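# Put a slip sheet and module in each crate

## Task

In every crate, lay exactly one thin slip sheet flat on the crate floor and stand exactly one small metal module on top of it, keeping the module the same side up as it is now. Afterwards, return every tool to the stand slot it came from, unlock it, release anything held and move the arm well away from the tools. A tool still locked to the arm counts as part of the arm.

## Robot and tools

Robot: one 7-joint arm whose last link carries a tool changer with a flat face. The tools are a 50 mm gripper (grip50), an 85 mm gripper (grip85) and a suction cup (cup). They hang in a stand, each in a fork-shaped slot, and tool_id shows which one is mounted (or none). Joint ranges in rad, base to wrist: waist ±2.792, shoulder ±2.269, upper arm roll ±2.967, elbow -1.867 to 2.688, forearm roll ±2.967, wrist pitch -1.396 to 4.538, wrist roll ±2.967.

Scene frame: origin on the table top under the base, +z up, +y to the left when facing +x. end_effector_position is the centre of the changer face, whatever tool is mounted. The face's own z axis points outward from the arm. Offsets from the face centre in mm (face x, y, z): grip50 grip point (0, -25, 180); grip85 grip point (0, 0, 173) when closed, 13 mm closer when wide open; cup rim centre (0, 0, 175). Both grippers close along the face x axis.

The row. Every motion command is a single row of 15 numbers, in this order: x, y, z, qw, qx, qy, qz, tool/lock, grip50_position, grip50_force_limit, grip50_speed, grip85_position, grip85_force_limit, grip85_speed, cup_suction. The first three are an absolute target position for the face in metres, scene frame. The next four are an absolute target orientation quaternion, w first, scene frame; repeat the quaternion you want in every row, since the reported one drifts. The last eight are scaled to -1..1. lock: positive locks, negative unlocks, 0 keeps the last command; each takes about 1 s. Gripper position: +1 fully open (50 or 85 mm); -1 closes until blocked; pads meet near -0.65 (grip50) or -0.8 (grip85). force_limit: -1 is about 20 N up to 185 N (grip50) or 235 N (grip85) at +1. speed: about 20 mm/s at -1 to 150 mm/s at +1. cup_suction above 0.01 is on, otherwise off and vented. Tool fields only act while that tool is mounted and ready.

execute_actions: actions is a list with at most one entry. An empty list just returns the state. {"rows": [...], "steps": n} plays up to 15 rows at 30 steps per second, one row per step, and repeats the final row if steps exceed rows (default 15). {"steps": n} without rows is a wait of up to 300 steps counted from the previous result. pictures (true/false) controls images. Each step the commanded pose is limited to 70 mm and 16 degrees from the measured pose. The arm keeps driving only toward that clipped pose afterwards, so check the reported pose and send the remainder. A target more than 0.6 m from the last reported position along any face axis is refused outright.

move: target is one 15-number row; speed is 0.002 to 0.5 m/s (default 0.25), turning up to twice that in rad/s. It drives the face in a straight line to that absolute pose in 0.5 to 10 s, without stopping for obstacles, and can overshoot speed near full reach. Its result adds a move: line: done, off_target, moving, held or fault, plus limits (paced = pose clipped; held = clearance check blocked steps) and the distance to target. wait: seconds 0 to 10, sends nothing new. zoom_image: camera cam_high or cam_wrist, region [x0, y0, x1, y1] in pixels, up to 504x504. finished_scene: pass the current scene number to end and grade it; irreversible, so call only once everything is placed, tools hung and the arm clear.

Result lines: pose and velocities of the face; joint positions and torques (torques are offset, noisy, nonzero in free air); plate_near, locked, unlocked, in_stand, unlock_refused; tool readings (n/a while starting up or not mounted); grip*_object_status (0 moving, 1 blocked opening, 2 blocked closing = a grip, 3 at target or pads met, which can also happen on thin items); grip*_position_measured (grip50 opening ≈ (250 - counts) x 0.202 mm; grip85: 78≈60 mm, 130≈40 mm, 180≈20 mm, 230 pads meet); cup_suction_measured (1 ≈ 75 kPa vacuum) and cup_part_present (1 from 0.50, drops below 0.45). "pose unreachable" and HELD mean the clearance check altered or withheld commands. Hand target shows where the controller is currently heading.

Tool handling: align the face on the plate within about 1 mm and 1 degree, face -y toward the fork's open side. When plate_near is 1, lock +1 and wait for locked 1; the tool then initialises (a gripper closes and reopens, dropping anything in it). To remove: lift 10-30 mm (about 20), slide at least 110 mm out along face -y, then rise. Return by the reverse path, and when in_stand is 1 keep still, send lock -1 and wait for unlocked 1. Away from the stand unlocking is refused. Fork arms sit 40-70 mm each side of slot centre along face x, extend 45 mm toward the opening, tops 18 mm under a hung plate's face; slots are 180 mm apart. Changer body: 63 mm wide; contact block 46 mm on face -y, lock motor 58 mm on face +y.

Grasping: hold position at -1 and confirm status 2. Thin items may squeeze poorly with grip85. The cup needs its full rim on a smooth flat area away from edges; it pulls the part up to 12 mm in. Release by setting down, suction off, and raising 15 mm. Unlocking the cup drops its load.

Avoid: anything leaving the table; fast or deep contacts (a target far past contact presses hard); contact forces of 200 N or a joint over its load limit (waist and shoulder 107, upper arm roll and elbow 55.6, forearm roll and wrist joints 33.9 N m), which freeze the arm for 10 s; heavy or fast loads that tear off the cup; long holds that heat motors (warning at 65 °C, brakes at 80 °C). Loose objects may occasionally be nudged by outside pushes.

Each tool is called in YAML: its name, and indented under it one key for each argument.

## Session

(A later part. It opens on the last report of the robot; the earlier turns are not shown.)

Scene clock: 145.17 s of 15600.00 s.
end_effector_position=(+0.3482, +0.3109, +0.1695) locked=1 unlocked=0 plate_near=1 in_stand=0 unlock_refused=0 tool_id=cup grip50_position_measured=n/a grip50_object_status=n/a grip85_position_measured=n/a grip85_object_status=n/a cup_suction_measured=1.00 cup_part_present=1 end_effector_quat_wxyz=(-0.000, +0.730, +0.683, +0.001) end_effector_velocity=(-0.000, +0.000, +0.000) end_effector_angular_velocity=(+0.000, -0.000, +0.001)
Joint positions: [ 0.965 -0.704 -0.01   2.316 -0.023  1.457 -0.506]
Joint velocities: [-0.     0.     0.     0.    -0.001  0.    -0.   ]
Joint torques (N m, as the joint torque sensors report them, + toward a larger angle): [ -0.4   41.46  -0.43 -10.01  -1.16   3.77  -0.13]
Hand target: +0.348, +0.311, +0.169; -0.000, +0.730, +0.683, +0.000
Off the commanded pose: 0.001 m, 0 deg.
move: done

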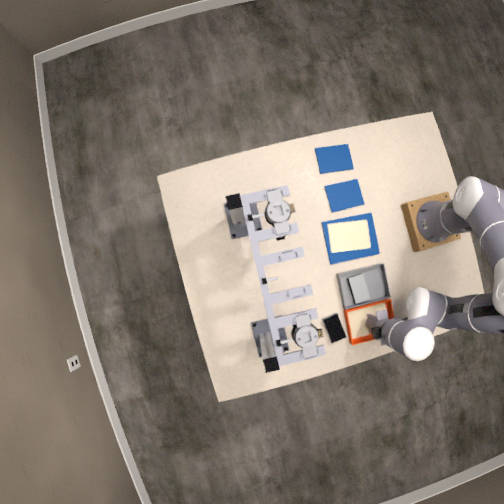

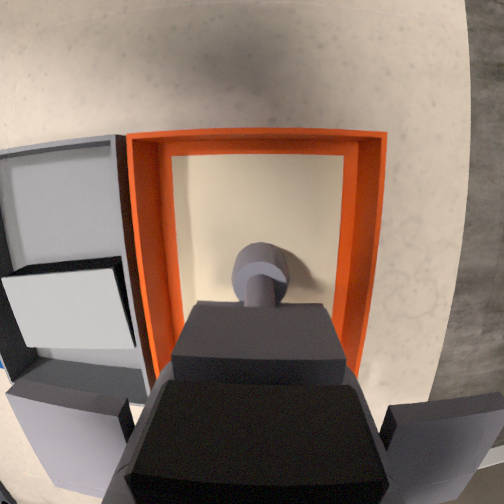

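move:
  target: [0.348,0.3106,0.172,0,0.7302,0.6833,0,1,1,0,0,1,0,0,0]
  speed: 0.003

move:
  target: [0.348,0.3106,0.25,0,0.7302,0.6833,0,1,1,0,0,1,0,0,0]
  speed: 0.06

move:
  target: [0.365,0.172,0.25,0,0.7071,0.7071,0,1,1,0,0,1,0,0,0]
  speed: 0.15

move:
  target: [0.365,0.172,0.218,0,0.7071,0.7071,0,1,1,0,0,1,0,0,1]
  speed: 0.03

move:
  target: [0.365,0.172,0.206,0,0.7071,0.7071,0,1,1,0,0,1,0,0,1]
  speed: 0.01

Scene clock: 155.20 s of 15600.00 s.
end_effector_position=(+0.3484, +0.3112, +0.1727) locked=1 unlocked=0 plate_near=1 in_stand=0 unlock_refused=0 tool_id=cup grip50_position_measured=n/a grip50_object_status=n/a grip85_position_measured=n/a grip85_object_status=n/a cup_suction_measured=0.01 cup_part_present=0 end_effector_quat_wxyz=(-0.000, +0.730, +0.683, +0.001) end_effector_velocity=(+0.000, -0.000, +0.000) end_effector_angular_velocity=(+0.000, -0.000, -0.000)
Joint positions: [ 0.965 -0.695 -0.01   2.317 -0.024  1.451 -0.506]
Joint velocities: [-0.  0. -0.  0.  0.  0.  0.]
Joint torques (N m, as the joint torque sensors report them, + toward a larger angle): [-0.57 41.05  0.61 -7.82 -0.49  2.74  0.05]
Hand target: +0.348, +0.311, +0.172; +0.000, +0.730, +0.683, +0.000
Off the commanded pose: 0.001 m, 0 deg.
move: done

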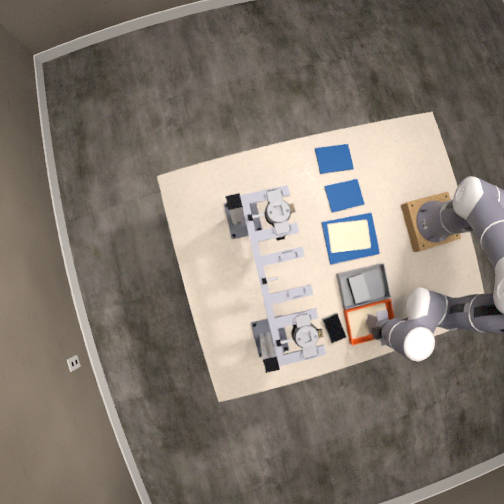

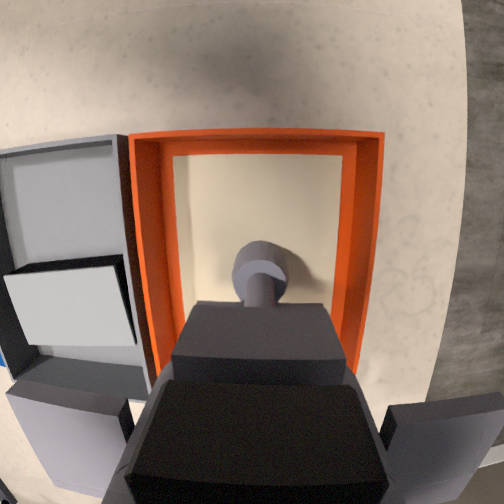

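Scene clock: 156.77 s of 15600.00 s.
end_effector_position=(+0.3480, +0.3105, +0.2503) locked=1 unlocked=0 plate_near=1 in_stand=0 unlock_refused=0 tool_id=cup grip50_position_measured=n/a grip50_object_status=n/a grip85_position_measured=n/a grip85_object_status=n/a cup_suction_measured=0.01 cup_part_present=0 end_effector_quat_wxyz=(+0.000, +0.730, +0.683, +0.000) end_effector_velocity=(-0.000, -0.000, -0.000) end_effector_angular_velocity=(-0.000, +0.000, -0.001)
Joint positions: [ 0.961 -0.455 -0.004  2.352 -0.025  1.243 -0.506]
Joint velocities: [-0.    -0.001  0.    -0.     0.     0.     0.   ]
Joint torques (N m, as the joint torque sensors report them, + toward a larger angle): [ -0.46  42.63   1.02 -16.02  -1.32   4.16   0.53]
Hand target: +0.348, +0.310, +0.250; +0.000, +0.730, +0.683, +0.000
Off the commanded pose: 0.000 m, 0 deg.
move: done

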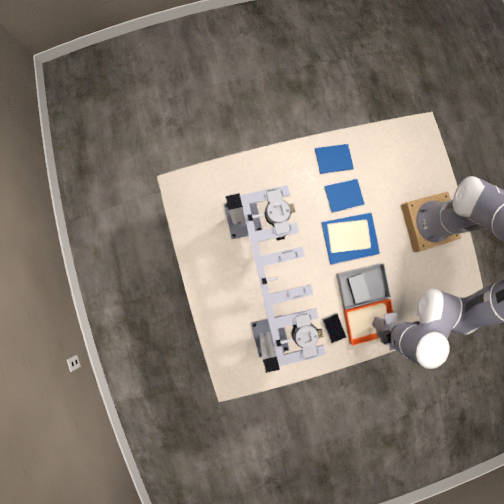

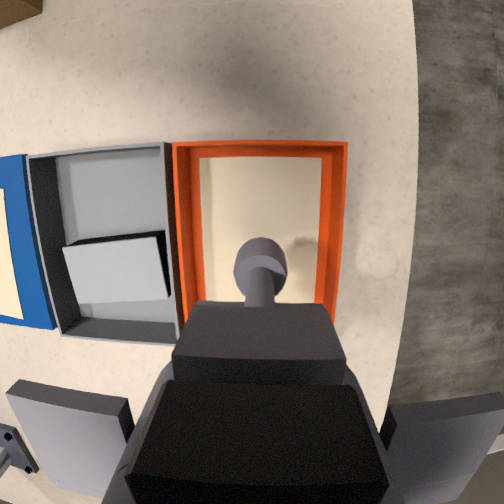

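Scene clock: 158.00 s of 15600.00 s.
end_effector_position=(+0.3656, +0.1716, +0.2496) locked=1 unlocked=0 plate_near=1 in_stand=0 unlock_refused=0 tool_id=cup grip50_position_measured=n/a grip50_object_status=n/a grip85_position_measured=n/a grip85_object_status=n/a cup_suction_measured=0.01 cup_part_present=0 end_effector_quat_wxyz=(+0.000, +0.707, +0.707, -0.000) end_effector_velocity=(-0.000, +0.000, -0.000) end_effector_angular_velocity=(-0.000, +0.000, +0.002)
Joint positions: [ 0.719 -0.381 -0.013  2.533 -0.017  1.353 -0.829]
Joint velocities: [ 0.001 -0.    -0.     0.     0.    -0.    -0.001]
Joint torques (N m, as the joint torque sensors report them, + toward a larger angle): [  0.33  36.71   1.09 -14.65  -1.18   4.05   0.18]
Hand target: +0.366, +0.172, +0.250; +0.000, +0.707, +0.707, -0.000
Off the commanded pose: 0.001 m, 0 deg.
move: done

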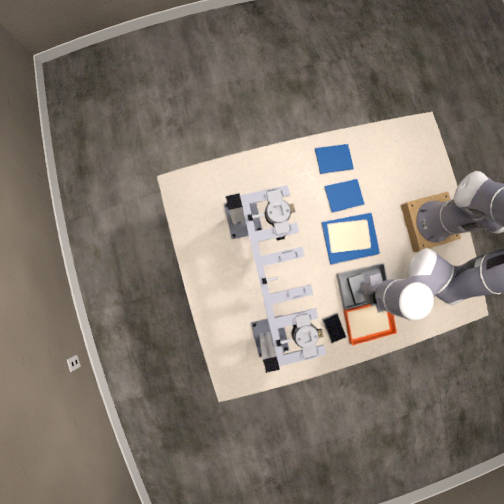

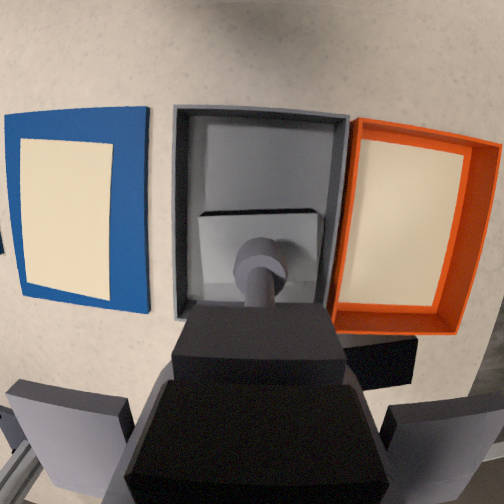

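Scene clock: 159.30 s of 15600.00 s.
end_effector_position=(+0.3650, +0.1719, +0.2178) locked=1 unlocked=0 plate_near=1 in_stand=0 unlock_refused=0 tool_id=cup grip50_position_measured=n/a grip50_object_status=n/a grip85_position_measured=n/a grip85_object_status=n/a cup_suction_measured=0.01 cup_part_present=0 end_effector_quat_wxyz=(+0.000, +0.707, +0.707, -0.000) end_effector_velocity=(+0.000, +0.000, +0.000) end_effector_angular_velocity=(+0.001, -0.001, +0.002)
Joint positions: [ 0.72  -0.5   -0.012  2.524 -0.015  1.463 -0.829]
Joint velocities: [-0.     0.001  0.    -0.    -0.001  0.    -0.001]
Joint torques (N m, as the joint torque sensors report them, + toward a larger angle): [ -0.95  38.01   0.95 -11.24  -1.07   4.52  -0.13]
Hand target: +0.365, +0.172, +0.218; -0.000, +0.707, +0.707, +0.000
Off the commanded pose: 0.000 m, 0 deg.
move: done

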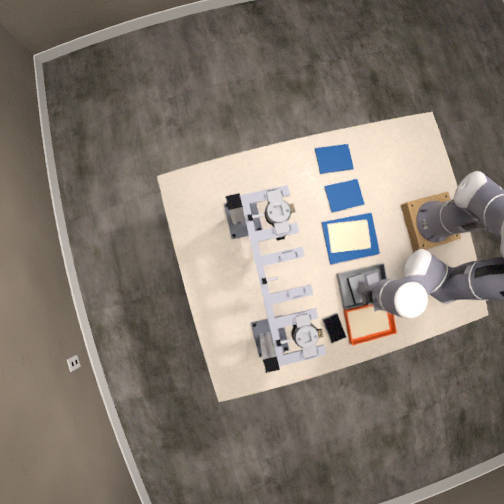

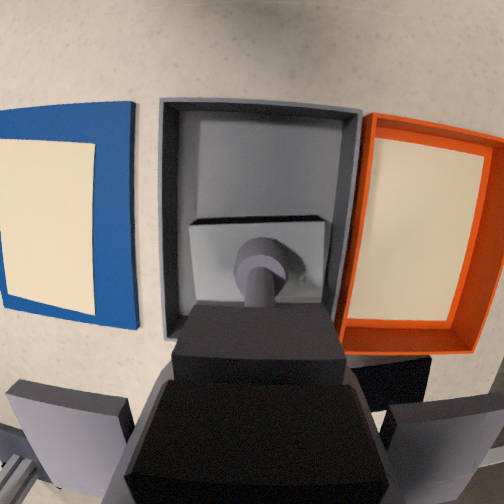

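Scene clock: 160.70 s of 15600.00 s.
end_effector_position=(+0.3649, +0.1719, +0.2059) locked=1 unlocked=0 plate_near=1 in_stand=0 unlock_refused=0 tool_id=cup grip50_position_measured=n/a grip50_object_status=n/a grip85_position_measured=n/a grip85_object_status=n/a cup_suction_measured=1.00 cup_part_present=1 end_effector_quat_wxyz=(-0.000, +0.707, +0.707, -0.000) end_effector_velocity=(-0.000, -0.000, -0.000) end_effector_angular_velocity=(-0.000, +0.000, +0.000)
Joint positions: [ 0.72  -0.545 -0.012  2.518 -0.015  1.502 -0.829]
Joint velocities: [-0.  0. -0.  0.  0.  0. -0.]
Joint torques (N m, as the joint torque sensors report them, + toward a larger angle): [ -1.18  40.74  -0.3  -10.44  -0.7    4.6    0.08]
Hand target: +0.365, +0.172, +0.206; -0.000, +0.707, +0.707, +0.000
Off the commanded pose: 0.000 m, 0 deg.
move: done

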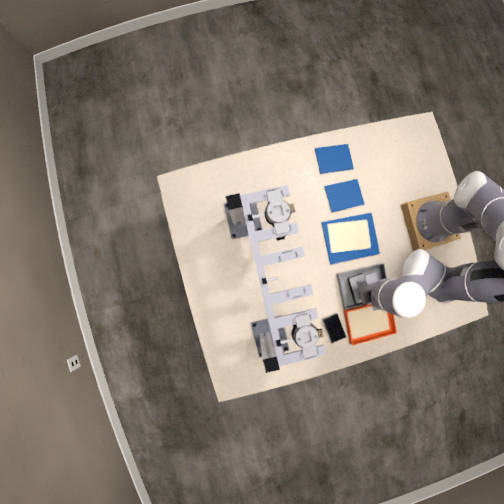

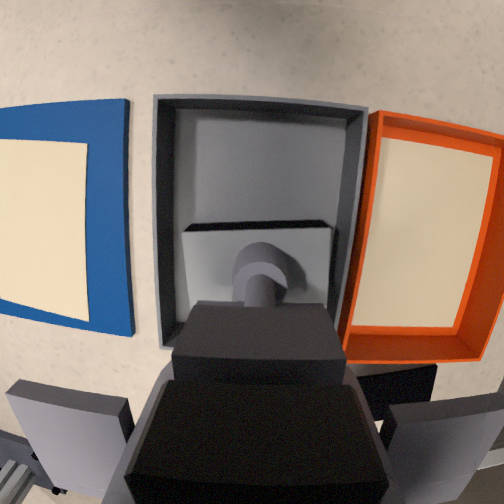

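move:
  target: [0.365,0.172,0.27,0,0.7071,0.7071,0,1,1,0,0,1,0,0,1]
  speed: 0.06

move:
  target: [0.348,0.31,0.27,0,0.998,-0.055,0,1,1,0,0,1,0,0,1]
  speed: 0.3

move:
  target: [0.348,0.31,0.208,0,0.998,-0.055,0,1,1,0,0,1,0,0,1]
  speed: 0.04

move:
  target: [0.348,0.31,0.2,0,0.998,-0.055,0,1,1,0,0,1,0,0,1]
  speed: 0.006

Scene clock: 166.93 s of 15600.00 s.
end_effector_position=(+0.3648, +0.1718, +0.2702) locked=1 unlocked=0 plate_near=1 in_stand=0 unlock_refused=0 tool_id=cup grip50_position_measured=n/a grip50_object_status=n/a grip85_position_measured=n/a grip85_object_status=n/a cup_suction_measured=1.00 cup_part_present=1 end_effector_quat_wxyz=(+0.000, +0.707, +0.707, -0.000) end_effector_velocity=(-0.000, -0.000, -0.000) end_effector_angular_velocity=(-0.001, +0.001, -0.000)
Joint positions: [ 0.715 -0.305 -0.007  2.535 -0.019  1.279 -0.827]
Joint velocities: [-0.    -0.001 -0.    -0.    -0.    -0.001  0.   ]
Joint torques (N m, as the joint torque sensors report them, + toward a larger angle): [ -0.77  34.61   0.74 -16.22  -1.27   4.6    0.59]
Hand target: +0.365, +0.172, +0.270; +0.000, +0.707, +0.707, -0.000
Off the commanded pose: 0.000 m, 0 deg.
move: done

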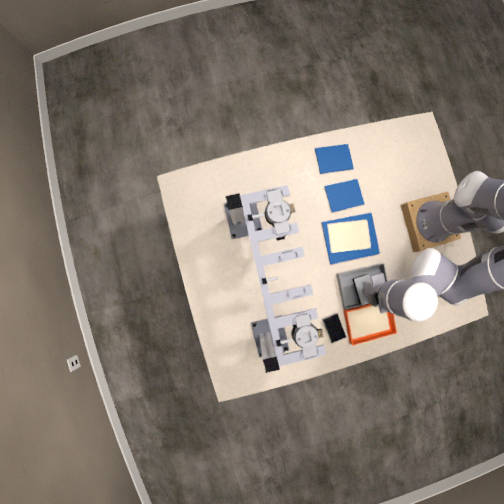

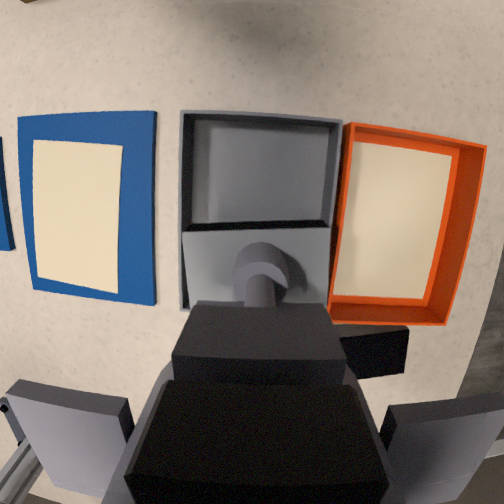

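Scene clock: 170.07 s of 15600.00 s.
end_effector_position=(+0.3471, +0.3105, +0.2701) locked=1 unlocked=0 plate_near=1 in_stand=0 unlock_refused=0 tool_id=cup grip50_position_measured=n/a grip50_object_status=n/a grip85_position_measured=n/a grip85_object_status=n/a cup_suction_measured=1.00 cup_part_present=1 end_effector_quat_wxyz=(-0.001, +0.998, -0.055, -0.001) end_effector_velocity=(+0.000, -0.000, -0.000) end_effector_angular_velocity=(+0.000, +0.000, -0.003)
Joint positions: [ 1.267 -0.4   -0.283  2.336  0.248  1.147  0.908]
Joint velocities: [-0.001 -0.    -0.     0.     0.001 -0.     0.001]
Joint torques (N m, as the joint torque sensors report them, + toward a larger angle): [ -1.12  40.53  -3.93 -16.75  -2.63   4.34  -0.42]
Hand target: +0.347, +0.310, +0.270; -0.001, +0.998, -0.055, -0.001
Off the commanded pose: 0.001 m, 0 deg.
move: done

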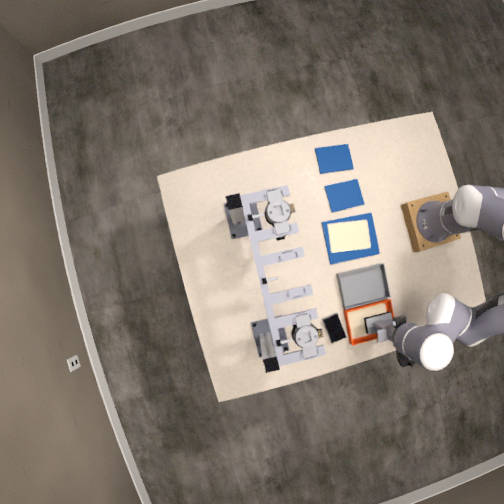

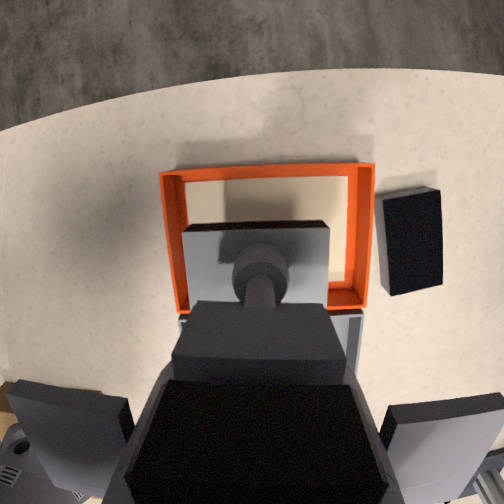

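Scene clock: 171.87 s of 15600.00 s.
end_effector_position=(+0.3480, +0.3101, +0.2078) locked=1 unlocked=0 plate_near=1 in_stand=0 unlock_refused=0 tool_id=cup grip50_position_measured=n/a grip50_object_status=n/a grip85_position_measured=n/a grip85_object_status=n/a cup_suction_measured=1.00 cup_part_present=1 end_effector_quat_wxyz=(+0.000, +0.998, -0.055, -0.000) end_effector_velocity=(+0.000, +0.000, +0.000) end_effector_angular_velocity=(+0.000, -0.000, +0.001)
Joint positions: [ 1.196 -0.597 -0.188  2.281  0.347  1.288  0.835]
Joint velocities: [ 0.     0.001  0.     0.    -0.001 -0.    -0.   ]
Joint torques (N m, as the joint torque sensors report them, + toward a larger angle): [ -1.39  45.49  -2.73 -14.    -1.65   4.66  -0.52]
Hand target: +0.348, +0.310, +0.208; -0.000, +0.998, -0.055, +0.000
Off the commanded pose: 0.000 m, 0 deg.
move: done

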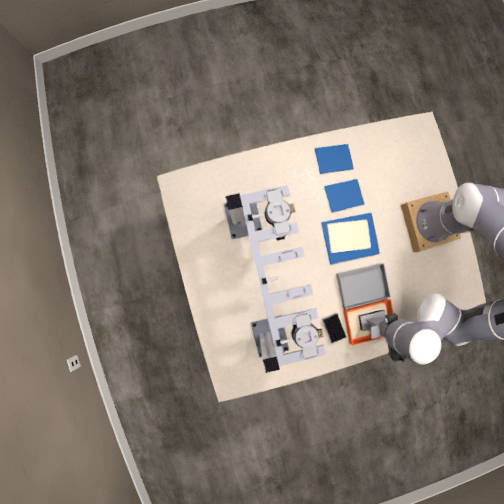

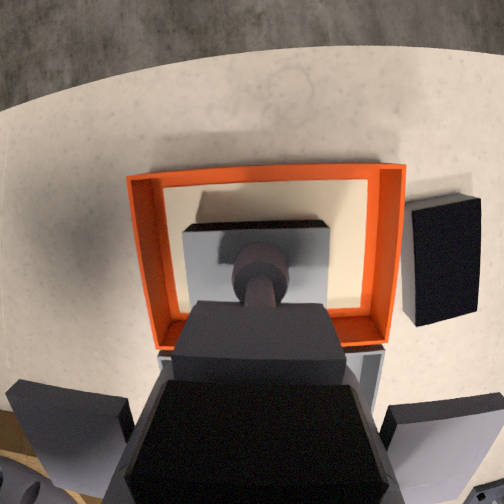

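Scene clock: 173.37 s of 15600.00 s.
end_effector_position=(+0.3480, +0.3099, +0.2000) locked=1 unlocked=0 plate_near=1 in_stand=0 unlock_refused=0 tool_id=cup grip50_position_measured=n/a grip50_object_status=n/a grip85_position_measured=n/a grip85_object_status=n/a cup_suction_measured=1.00 cup_part_present=1 end_effector_quat_wxyz=(+0.000, +0.998, -0.055, +0.000) end_effector_velocity=(+0.000, -0.000, -0.000) end_effector_angular_velocity=(+0.000, -0.000, -0.001)
Joint positions: [ 1.184 -0.621 -0.174  2.273  0.353  1.307  0.83 ]
Joint velocities: [-0.    -0.     0.     0.    -0.     0.     0.001]
Joint torques (N m, as the joint torque sensors report them, + toward a larger angle): [ -1.84  43.88  -2.53 -13.37  -1.79   4.21  -0.26]
Hand target: +0.348, +0.310, +0.200; +0.000, +0.998, -0.055, +0.000
Off the commanded pose: 0.000 m, 0 deg.
move: done

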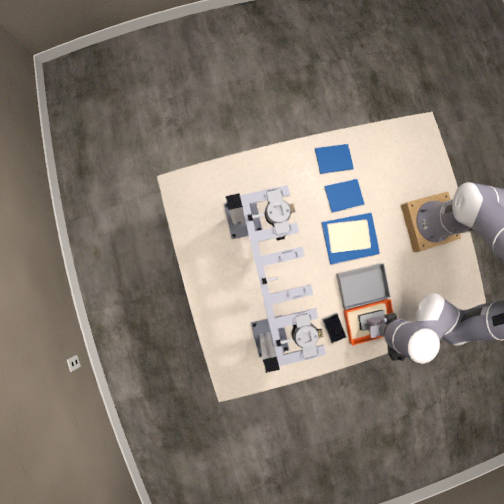

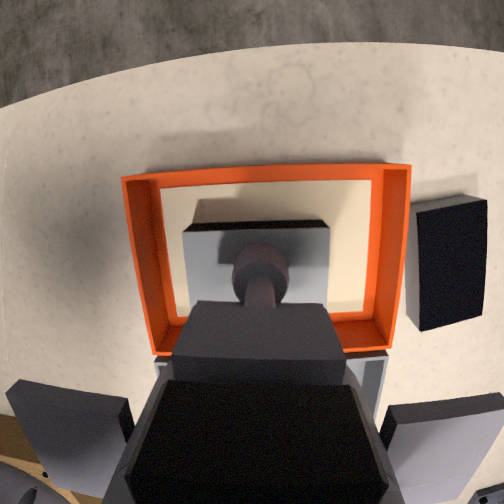

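Just touching. Release, go for second sheet.

move:
  target: [0.348,0.31,0.202,0,0.998,-0.055,0,1,1,0,0,1,0,0,0]
  speed: 0.003

move:
  target: [0.348,0.31,0.26,0,0.998,-0.055,0,1,1,0,0,1,0,0,0]
  speed: 0.06

move:
  target: [0.36,-0.029,0.26,0,0.7576,0.6528,0,1,1,0,0,1,0,0,0]
  speed: 0.25

move:
  target: [0.343,-0.029,0.2,0,0.7576,0.6528,0,1,1,0,0,1,0,0,1]
  speed: 0.06

move:
  target: [0.343,-0.029,0.186,0,0.7576,0.6528,0,1,1,0,0,1,0,0,1]
  speed: 0.01

move:
  target: [0.36,-0.029,0.26,0,0.7576,0.6528,0,1,1,0,0,1,0,0,1]
  speed: 0.06

move:
  target: [0.343,0.168,0.26,0,0.7266,0.6871,0,1,1,0,0,1,0,0,1]
  speed: 0.15

move:
  target: [0.343,0.168,0.215,0,0.7266,0.6871,0,1,1,0,0,1,0,0,1]
  speed: 0.04

Scene clock: 182.03 s of 15600.00 s.
end_effector_position=(+0.3484, +0.3104, +0.2025) locked=1 unlocked=0 plate_near=1 in_stand=0 unlock_refused=0 tool_id=cup grip50_position_measured=n/a grip50_object_status=n/a grip85_position_measured=n/a grip85_object_status=n/a cup_suction_measured=0.01 cup_part_present=0 end_effector_quat_wxyz=(-0.001, +0.998, -0.055, +0.000) end_effector_velocity=(-0.000, +0.000, +0.000) end_effector_angular_velocity=(+0.000, +0.000, -0.000)
Joint positions: [ 1.187 -0.614 -0.177  2.275  0.352  1.303  0.83 ]
Joint velocities: [ 0. -0. -0. -0.  0. -0.  0.]
Joint torques (N m, as the joint torque sensors report them, + toward a larger angle): [  1.42  39.38  -3.06 -10.48  -1.35   3.2    0.96]
Hand target: +0.348, +0.310, +0.202; -0.000, +0.998, -0.055, -0.000
Off the commanded pose: 0.001 m, 0 deg.
move: done

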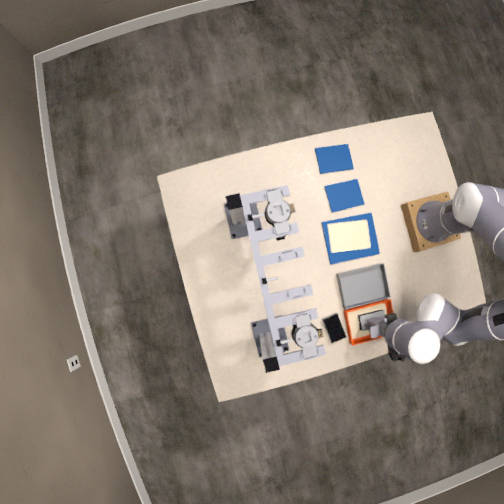

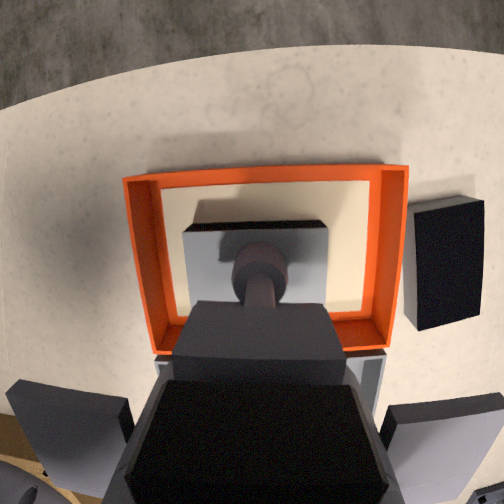

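Scene clock: 183.27 s of 15600.00 s.
end_effector_position=(+0.3480, +0.3099, +0.2602) locked=1 unlocked=0 plate_near=1 in_stand=0 unlock_refused=0 tool_id=cup grip50_position_measured=n/a grip50_object_status=n/a grip85_position_measured=n/a grip85_object_status=n/a cup_suction_measured=0.01 cup_part_present=0 end_effector_quat_wxyz=(-0.000, +0.998, -0.055, +0.000) end_effector_velocity=(-0.000, -0.000, -0.000) end_effector_angular_velocity=(-0.001, +0.000, +0.002)
Joint positions: [ 1.255 -0.432 -0.268  2.33   0.263  1.172  0.895]
Joint velocities: [ 0.    -0.001  0.     0.    -0.     0.    -0.001]
Joint torques (N m, as the joint torque sensors report them, + toward a larger angle): [ -0.24  39.8   -3.82 -15.57  -1.89   4.03   0.76]
Hand target: +0.348, +0.310, +0.260; +0.000, +0.998, -0.055, -0.000
Off the commanded pose: 0.000 m, 0 deg.
move: done

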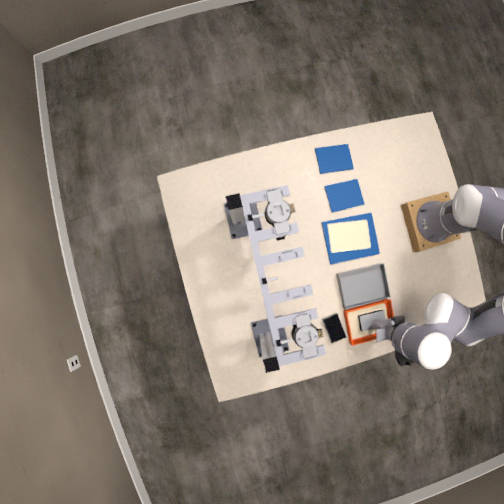

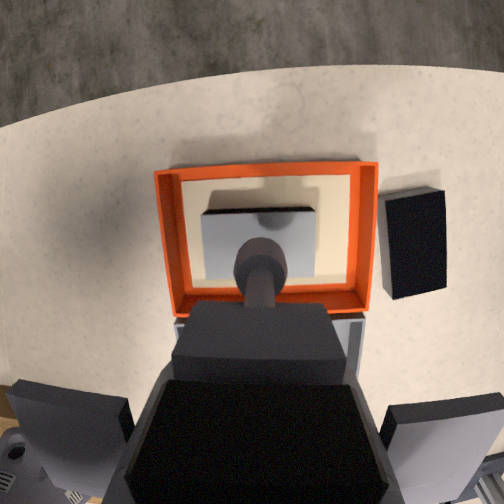

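Scene clock: 186.67 s of 15600.00 s.
end_effector_position=(+0.3615, -0.0301, +0.2596) locked=1 unlocked=0 plate_near=1 in_stand=0 unlock_refused=0 tool_id=cup grip50_position_measured=n/a grip50_object_status=n/a grip85_position_measured=n/a grip85_object_status=n/a cup_suction_measured=0.01 cup_part_present=0 end_effector_quat_wxyz=(+0.002, +0.758, +0.653, -0.000) end_effector_velocity=(+0.000, -0.000, +0.000) end_effector_angular_velocity=(+0.000, -0.000, -0.001)
Joint positions: [ 0.267 -0.295 -0.039  2.648  0.031  1.386 -1.205]
Joint velocities: [ 0.  0. -0. -0.  0.  0.  0.]
Joint torques (N m, as the joint torque sensors report them, + toward a larger angle): [  0.02  30.68   0.36 -13.37  -1.1    4.24   0.43]
Hand target: +0.362, -0.030, +0.260; +0.002, +0.758, +0.653, -0.000
Off the commanded pose: 0.002 m, 0 deg.
move: done

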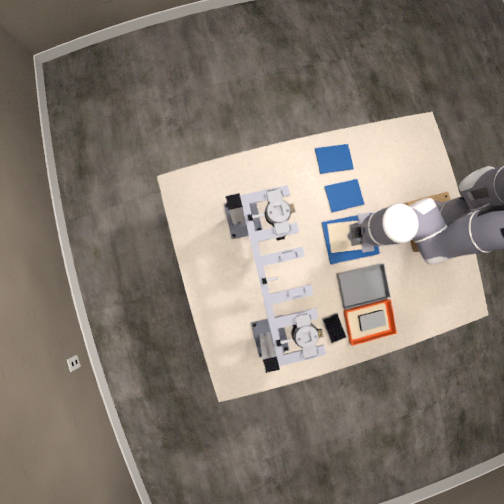

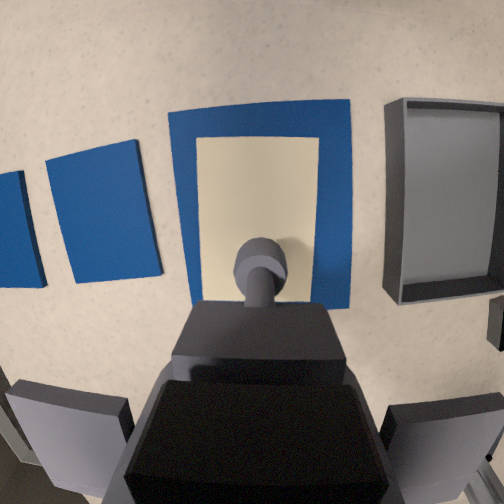

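Scene clock: 187.97 s of 15600.00 s.
end_effector_position=(+0.3431, -0.0290, +0.1996) locked=1 unlocked=0 plate_near=1 in_stand=0 unlock_refused=0 tool_id=cup grip50_position_measured=n/a grip50_object_status=n/a grip85_position_measured=n/a grip85_object_status=n/a cup_suction_measured=0.01 cup_part_present=0 end_effector_quat_wxyz=(-0.000, +0.758, +0.653, -0.000) end_effector_velocity=(+0.000, +0.000, +0.000) end_effector_angular_velocity=(+0.000, -0.001, -0.000)
Joint positions: [ 0.251 -0.562  0.008  2.659  0.073  1.662 -1.219]
Joint velocities: [-0.     0.001  0.    -0.     0.     0.    -0.   ]
Joint torques (N m, as the joint torque sensors report them, + toward a larger angle): [-1.7  33.88  0.47 -4.25 -0.03  4.22 -0.16]
Hand target: +0.343, -0.029, +0.200; -0.000, +0.758, +0.653, +0.000
Off the commanded pose: 0.000 m, 0 deg.
move: done

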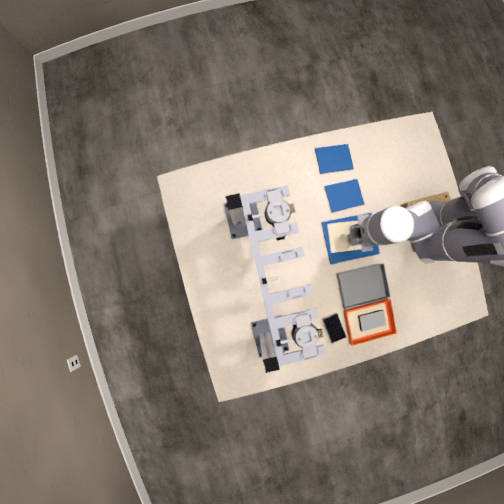

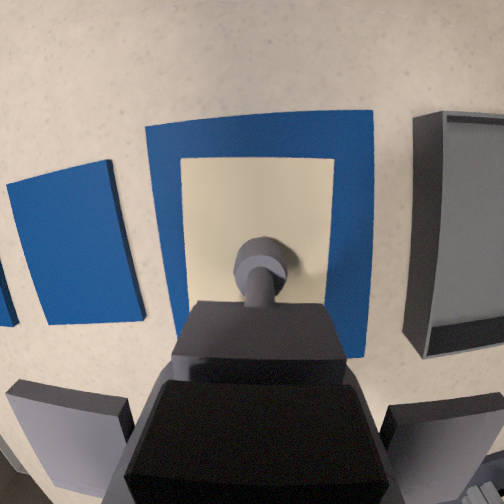

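Scene clock: 189.57 s of 15600.00 s.
end_effector_position=(+0.3429, -0.0291, +0.1859) locked=1 unlocked=0 plate_near=1 in_stand=0 unlock_refused=0 tool_id=cup grip50_position_measured=n/a grip50_object_status=n/a grip85_position_measured=n/a grip85_object_status=n/a cup_suction_measured=1.00 cup_part_present=1 end_effector_quat_wxyz=(-0.000, +0.758, +0.653, -0.000) end_effector_velocity=(+0.000, -0.000, +0.000) end_effector_angular_velocity=(-0.000, -0.000, +0.001)
Joint positions: [ 0.246 -0.625  0.013  2.646  0.073  1.712 -1.22 ]
Joint velocities: [-0.     0.    -0.     0.     0.     0.    -0.001]
Joint torques (N m, as the joint torque sensors report them, + toward a larger angle): [-1.39 35.87  0.94 -2.89  0.45  4.47 -0.29]
Hand target: +0.343, -0.029, +0.186; +0.000, +0.758, +0.653, -0.000
Off the commanded pose: 0.000 m, 0 deg.
move: done

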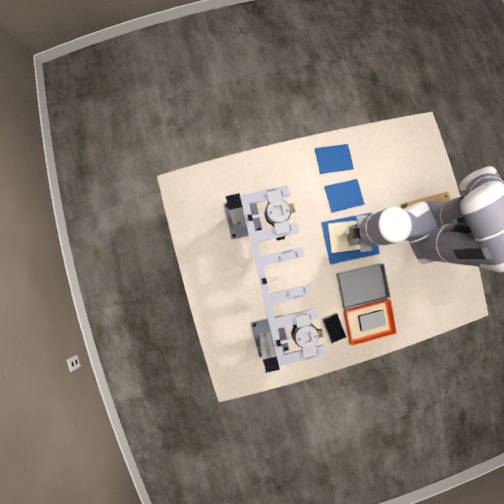

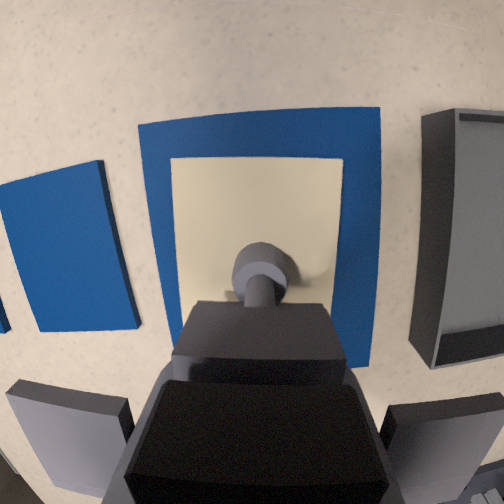

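Scene clock: 191.10 s of 15600.00 s.
end_effector_position=(+0.3598, -0.0291, +0.2604) locked=1 unlocked=0 plate_near=1 in_stand=0 unlock_refused=0 tool_id=cup grip50_position_measured=n/a grip50_object_status=n/a grip85_position_measured=n/a grip85_object_status=n/a cup_suction_measured=1.00 cup_part_present=1 end_effector_quat_wxyz=(+0.000, +0.757, +0.653, +0.000) end_effector_velocity=(-0.000, +0.000, -0.000) end_effector_angular_velocity=(-0.000, +0.001, +0.000)
Joint positions: [ 0.26  -0.289 -0.029  2.651  0.031  1.381 -1.203]
Joint velocities: [-0.    -0.001 -0.     0.    -0.001  0.001  0.001]
Joint torques (N m, as the joint torque sensors report them, + toward a larger angle): [  0.68  30.64  -1.23 -12.4   -1.     4.5    1.02]
Hand target: +0.360, -0.029, +0.260; +0.000, +0.758, +0.653, -0.000
Off the commanded pose: 0.000 m, 0 deg.
move: done

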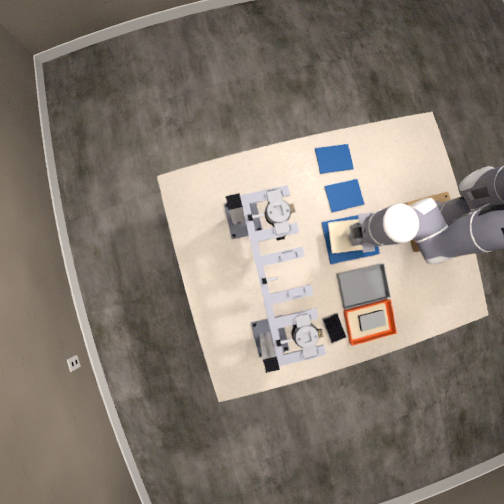

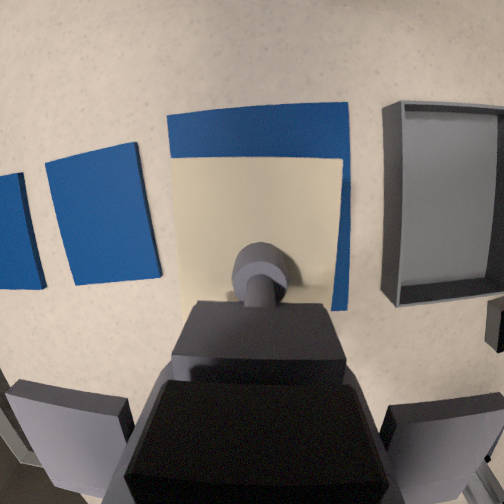

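Scene clock: 192.73 s of 15600.00 s.
end_effector_position=(+0.3422, +0.1688, +0.2602) locked=1 unlocked=0 plate_near=1 in_stand=0 unlock_refused=0 tool_id=cup grip50_position_measured=n/a grip50_object_status=n/a grip85_position_measured=n/a grip85_object_status=n/a cup_suction_measured=1.00 cup_part_present=1 end_effector_quat_wxyz=(-0.001, +0.726, +0.687, +0.000) end_effector_velocity=(+0.000, -0.000, -0.000) end_effector_angular_velocity=(-0.000, +0.000, -0.001)
Joint positions: [ 0.713 -0.317  0.019  2.599 -0.055  1.354 -0.713]
Joint velocities: [-0.001 -0.     0.    -0.    -0.001 -0.     0.001]
Joint torques (N m, as the joint torque sensors report them, + toward a larger angle): [ -2.34  33.68  -0.69 -12.51  -1.06   4.23   0.48]
Hand target: +0.342, +0.169, +0.260; -0.001, +0.727, +0.687, +0.000
Off the commanded pose: 0.001 m, 0 deg.
move: done

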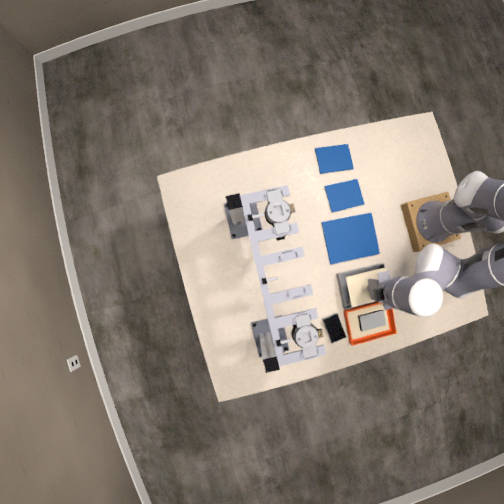

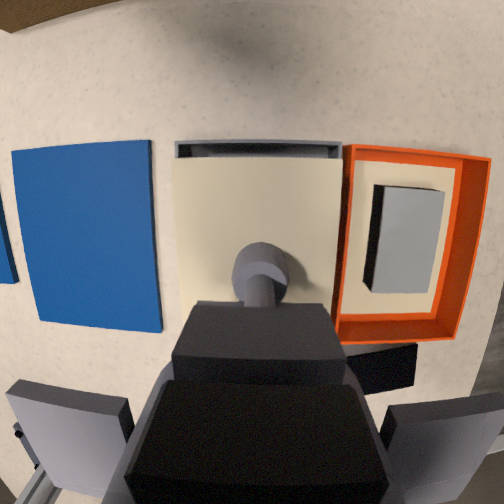

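Scene clock: 194.13 s of 15600.00 s.
end_effector_position=(+0.3430, +0.1680, +0.2148) locked=1 unlocked=0 plate_near=1 in_stand=0 unlock_refused=0 tool_id=cup grip50_position_measured=n/a grip50_object_status=n/a grip85_position_measured=n/a grip85_object_status=n/a cup_suction_measured=1.00 cup_part_present=1 end_effector_quat_wxyz=(-0.000, +0.727, +0.687, -0.000) end_effector_velocity=(+0.000, +0.000, +0.000) end_effector_angular_velocity=(+0.001, -0.001, +0.000)
Joint positions: [ 0.735 -0.5   -0.01   2.59  -0.061  1.528 -0.71 ]
Joint velocities: [ 0.     0.001  0.    -0.    -0.     0.     0.001]
Joint torques (N m, as the joint torque sensors report them, + toward a larger angle): [ 0.91 37.24 -0.94 -9.6  -0.59  4.51  0.63]
Hand target: +0.343, +0.168, +0.215; -0.000, +0.727, +0.687, -0.000
Off the commanded pose: 0.000 m, 0 deg.
move: done

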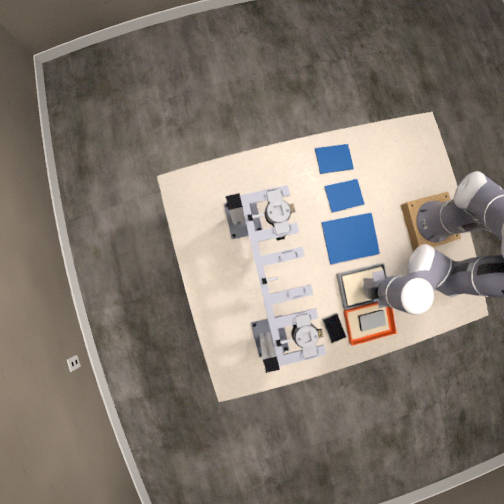

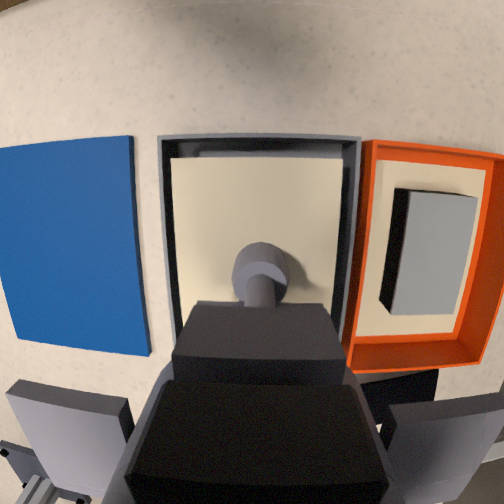

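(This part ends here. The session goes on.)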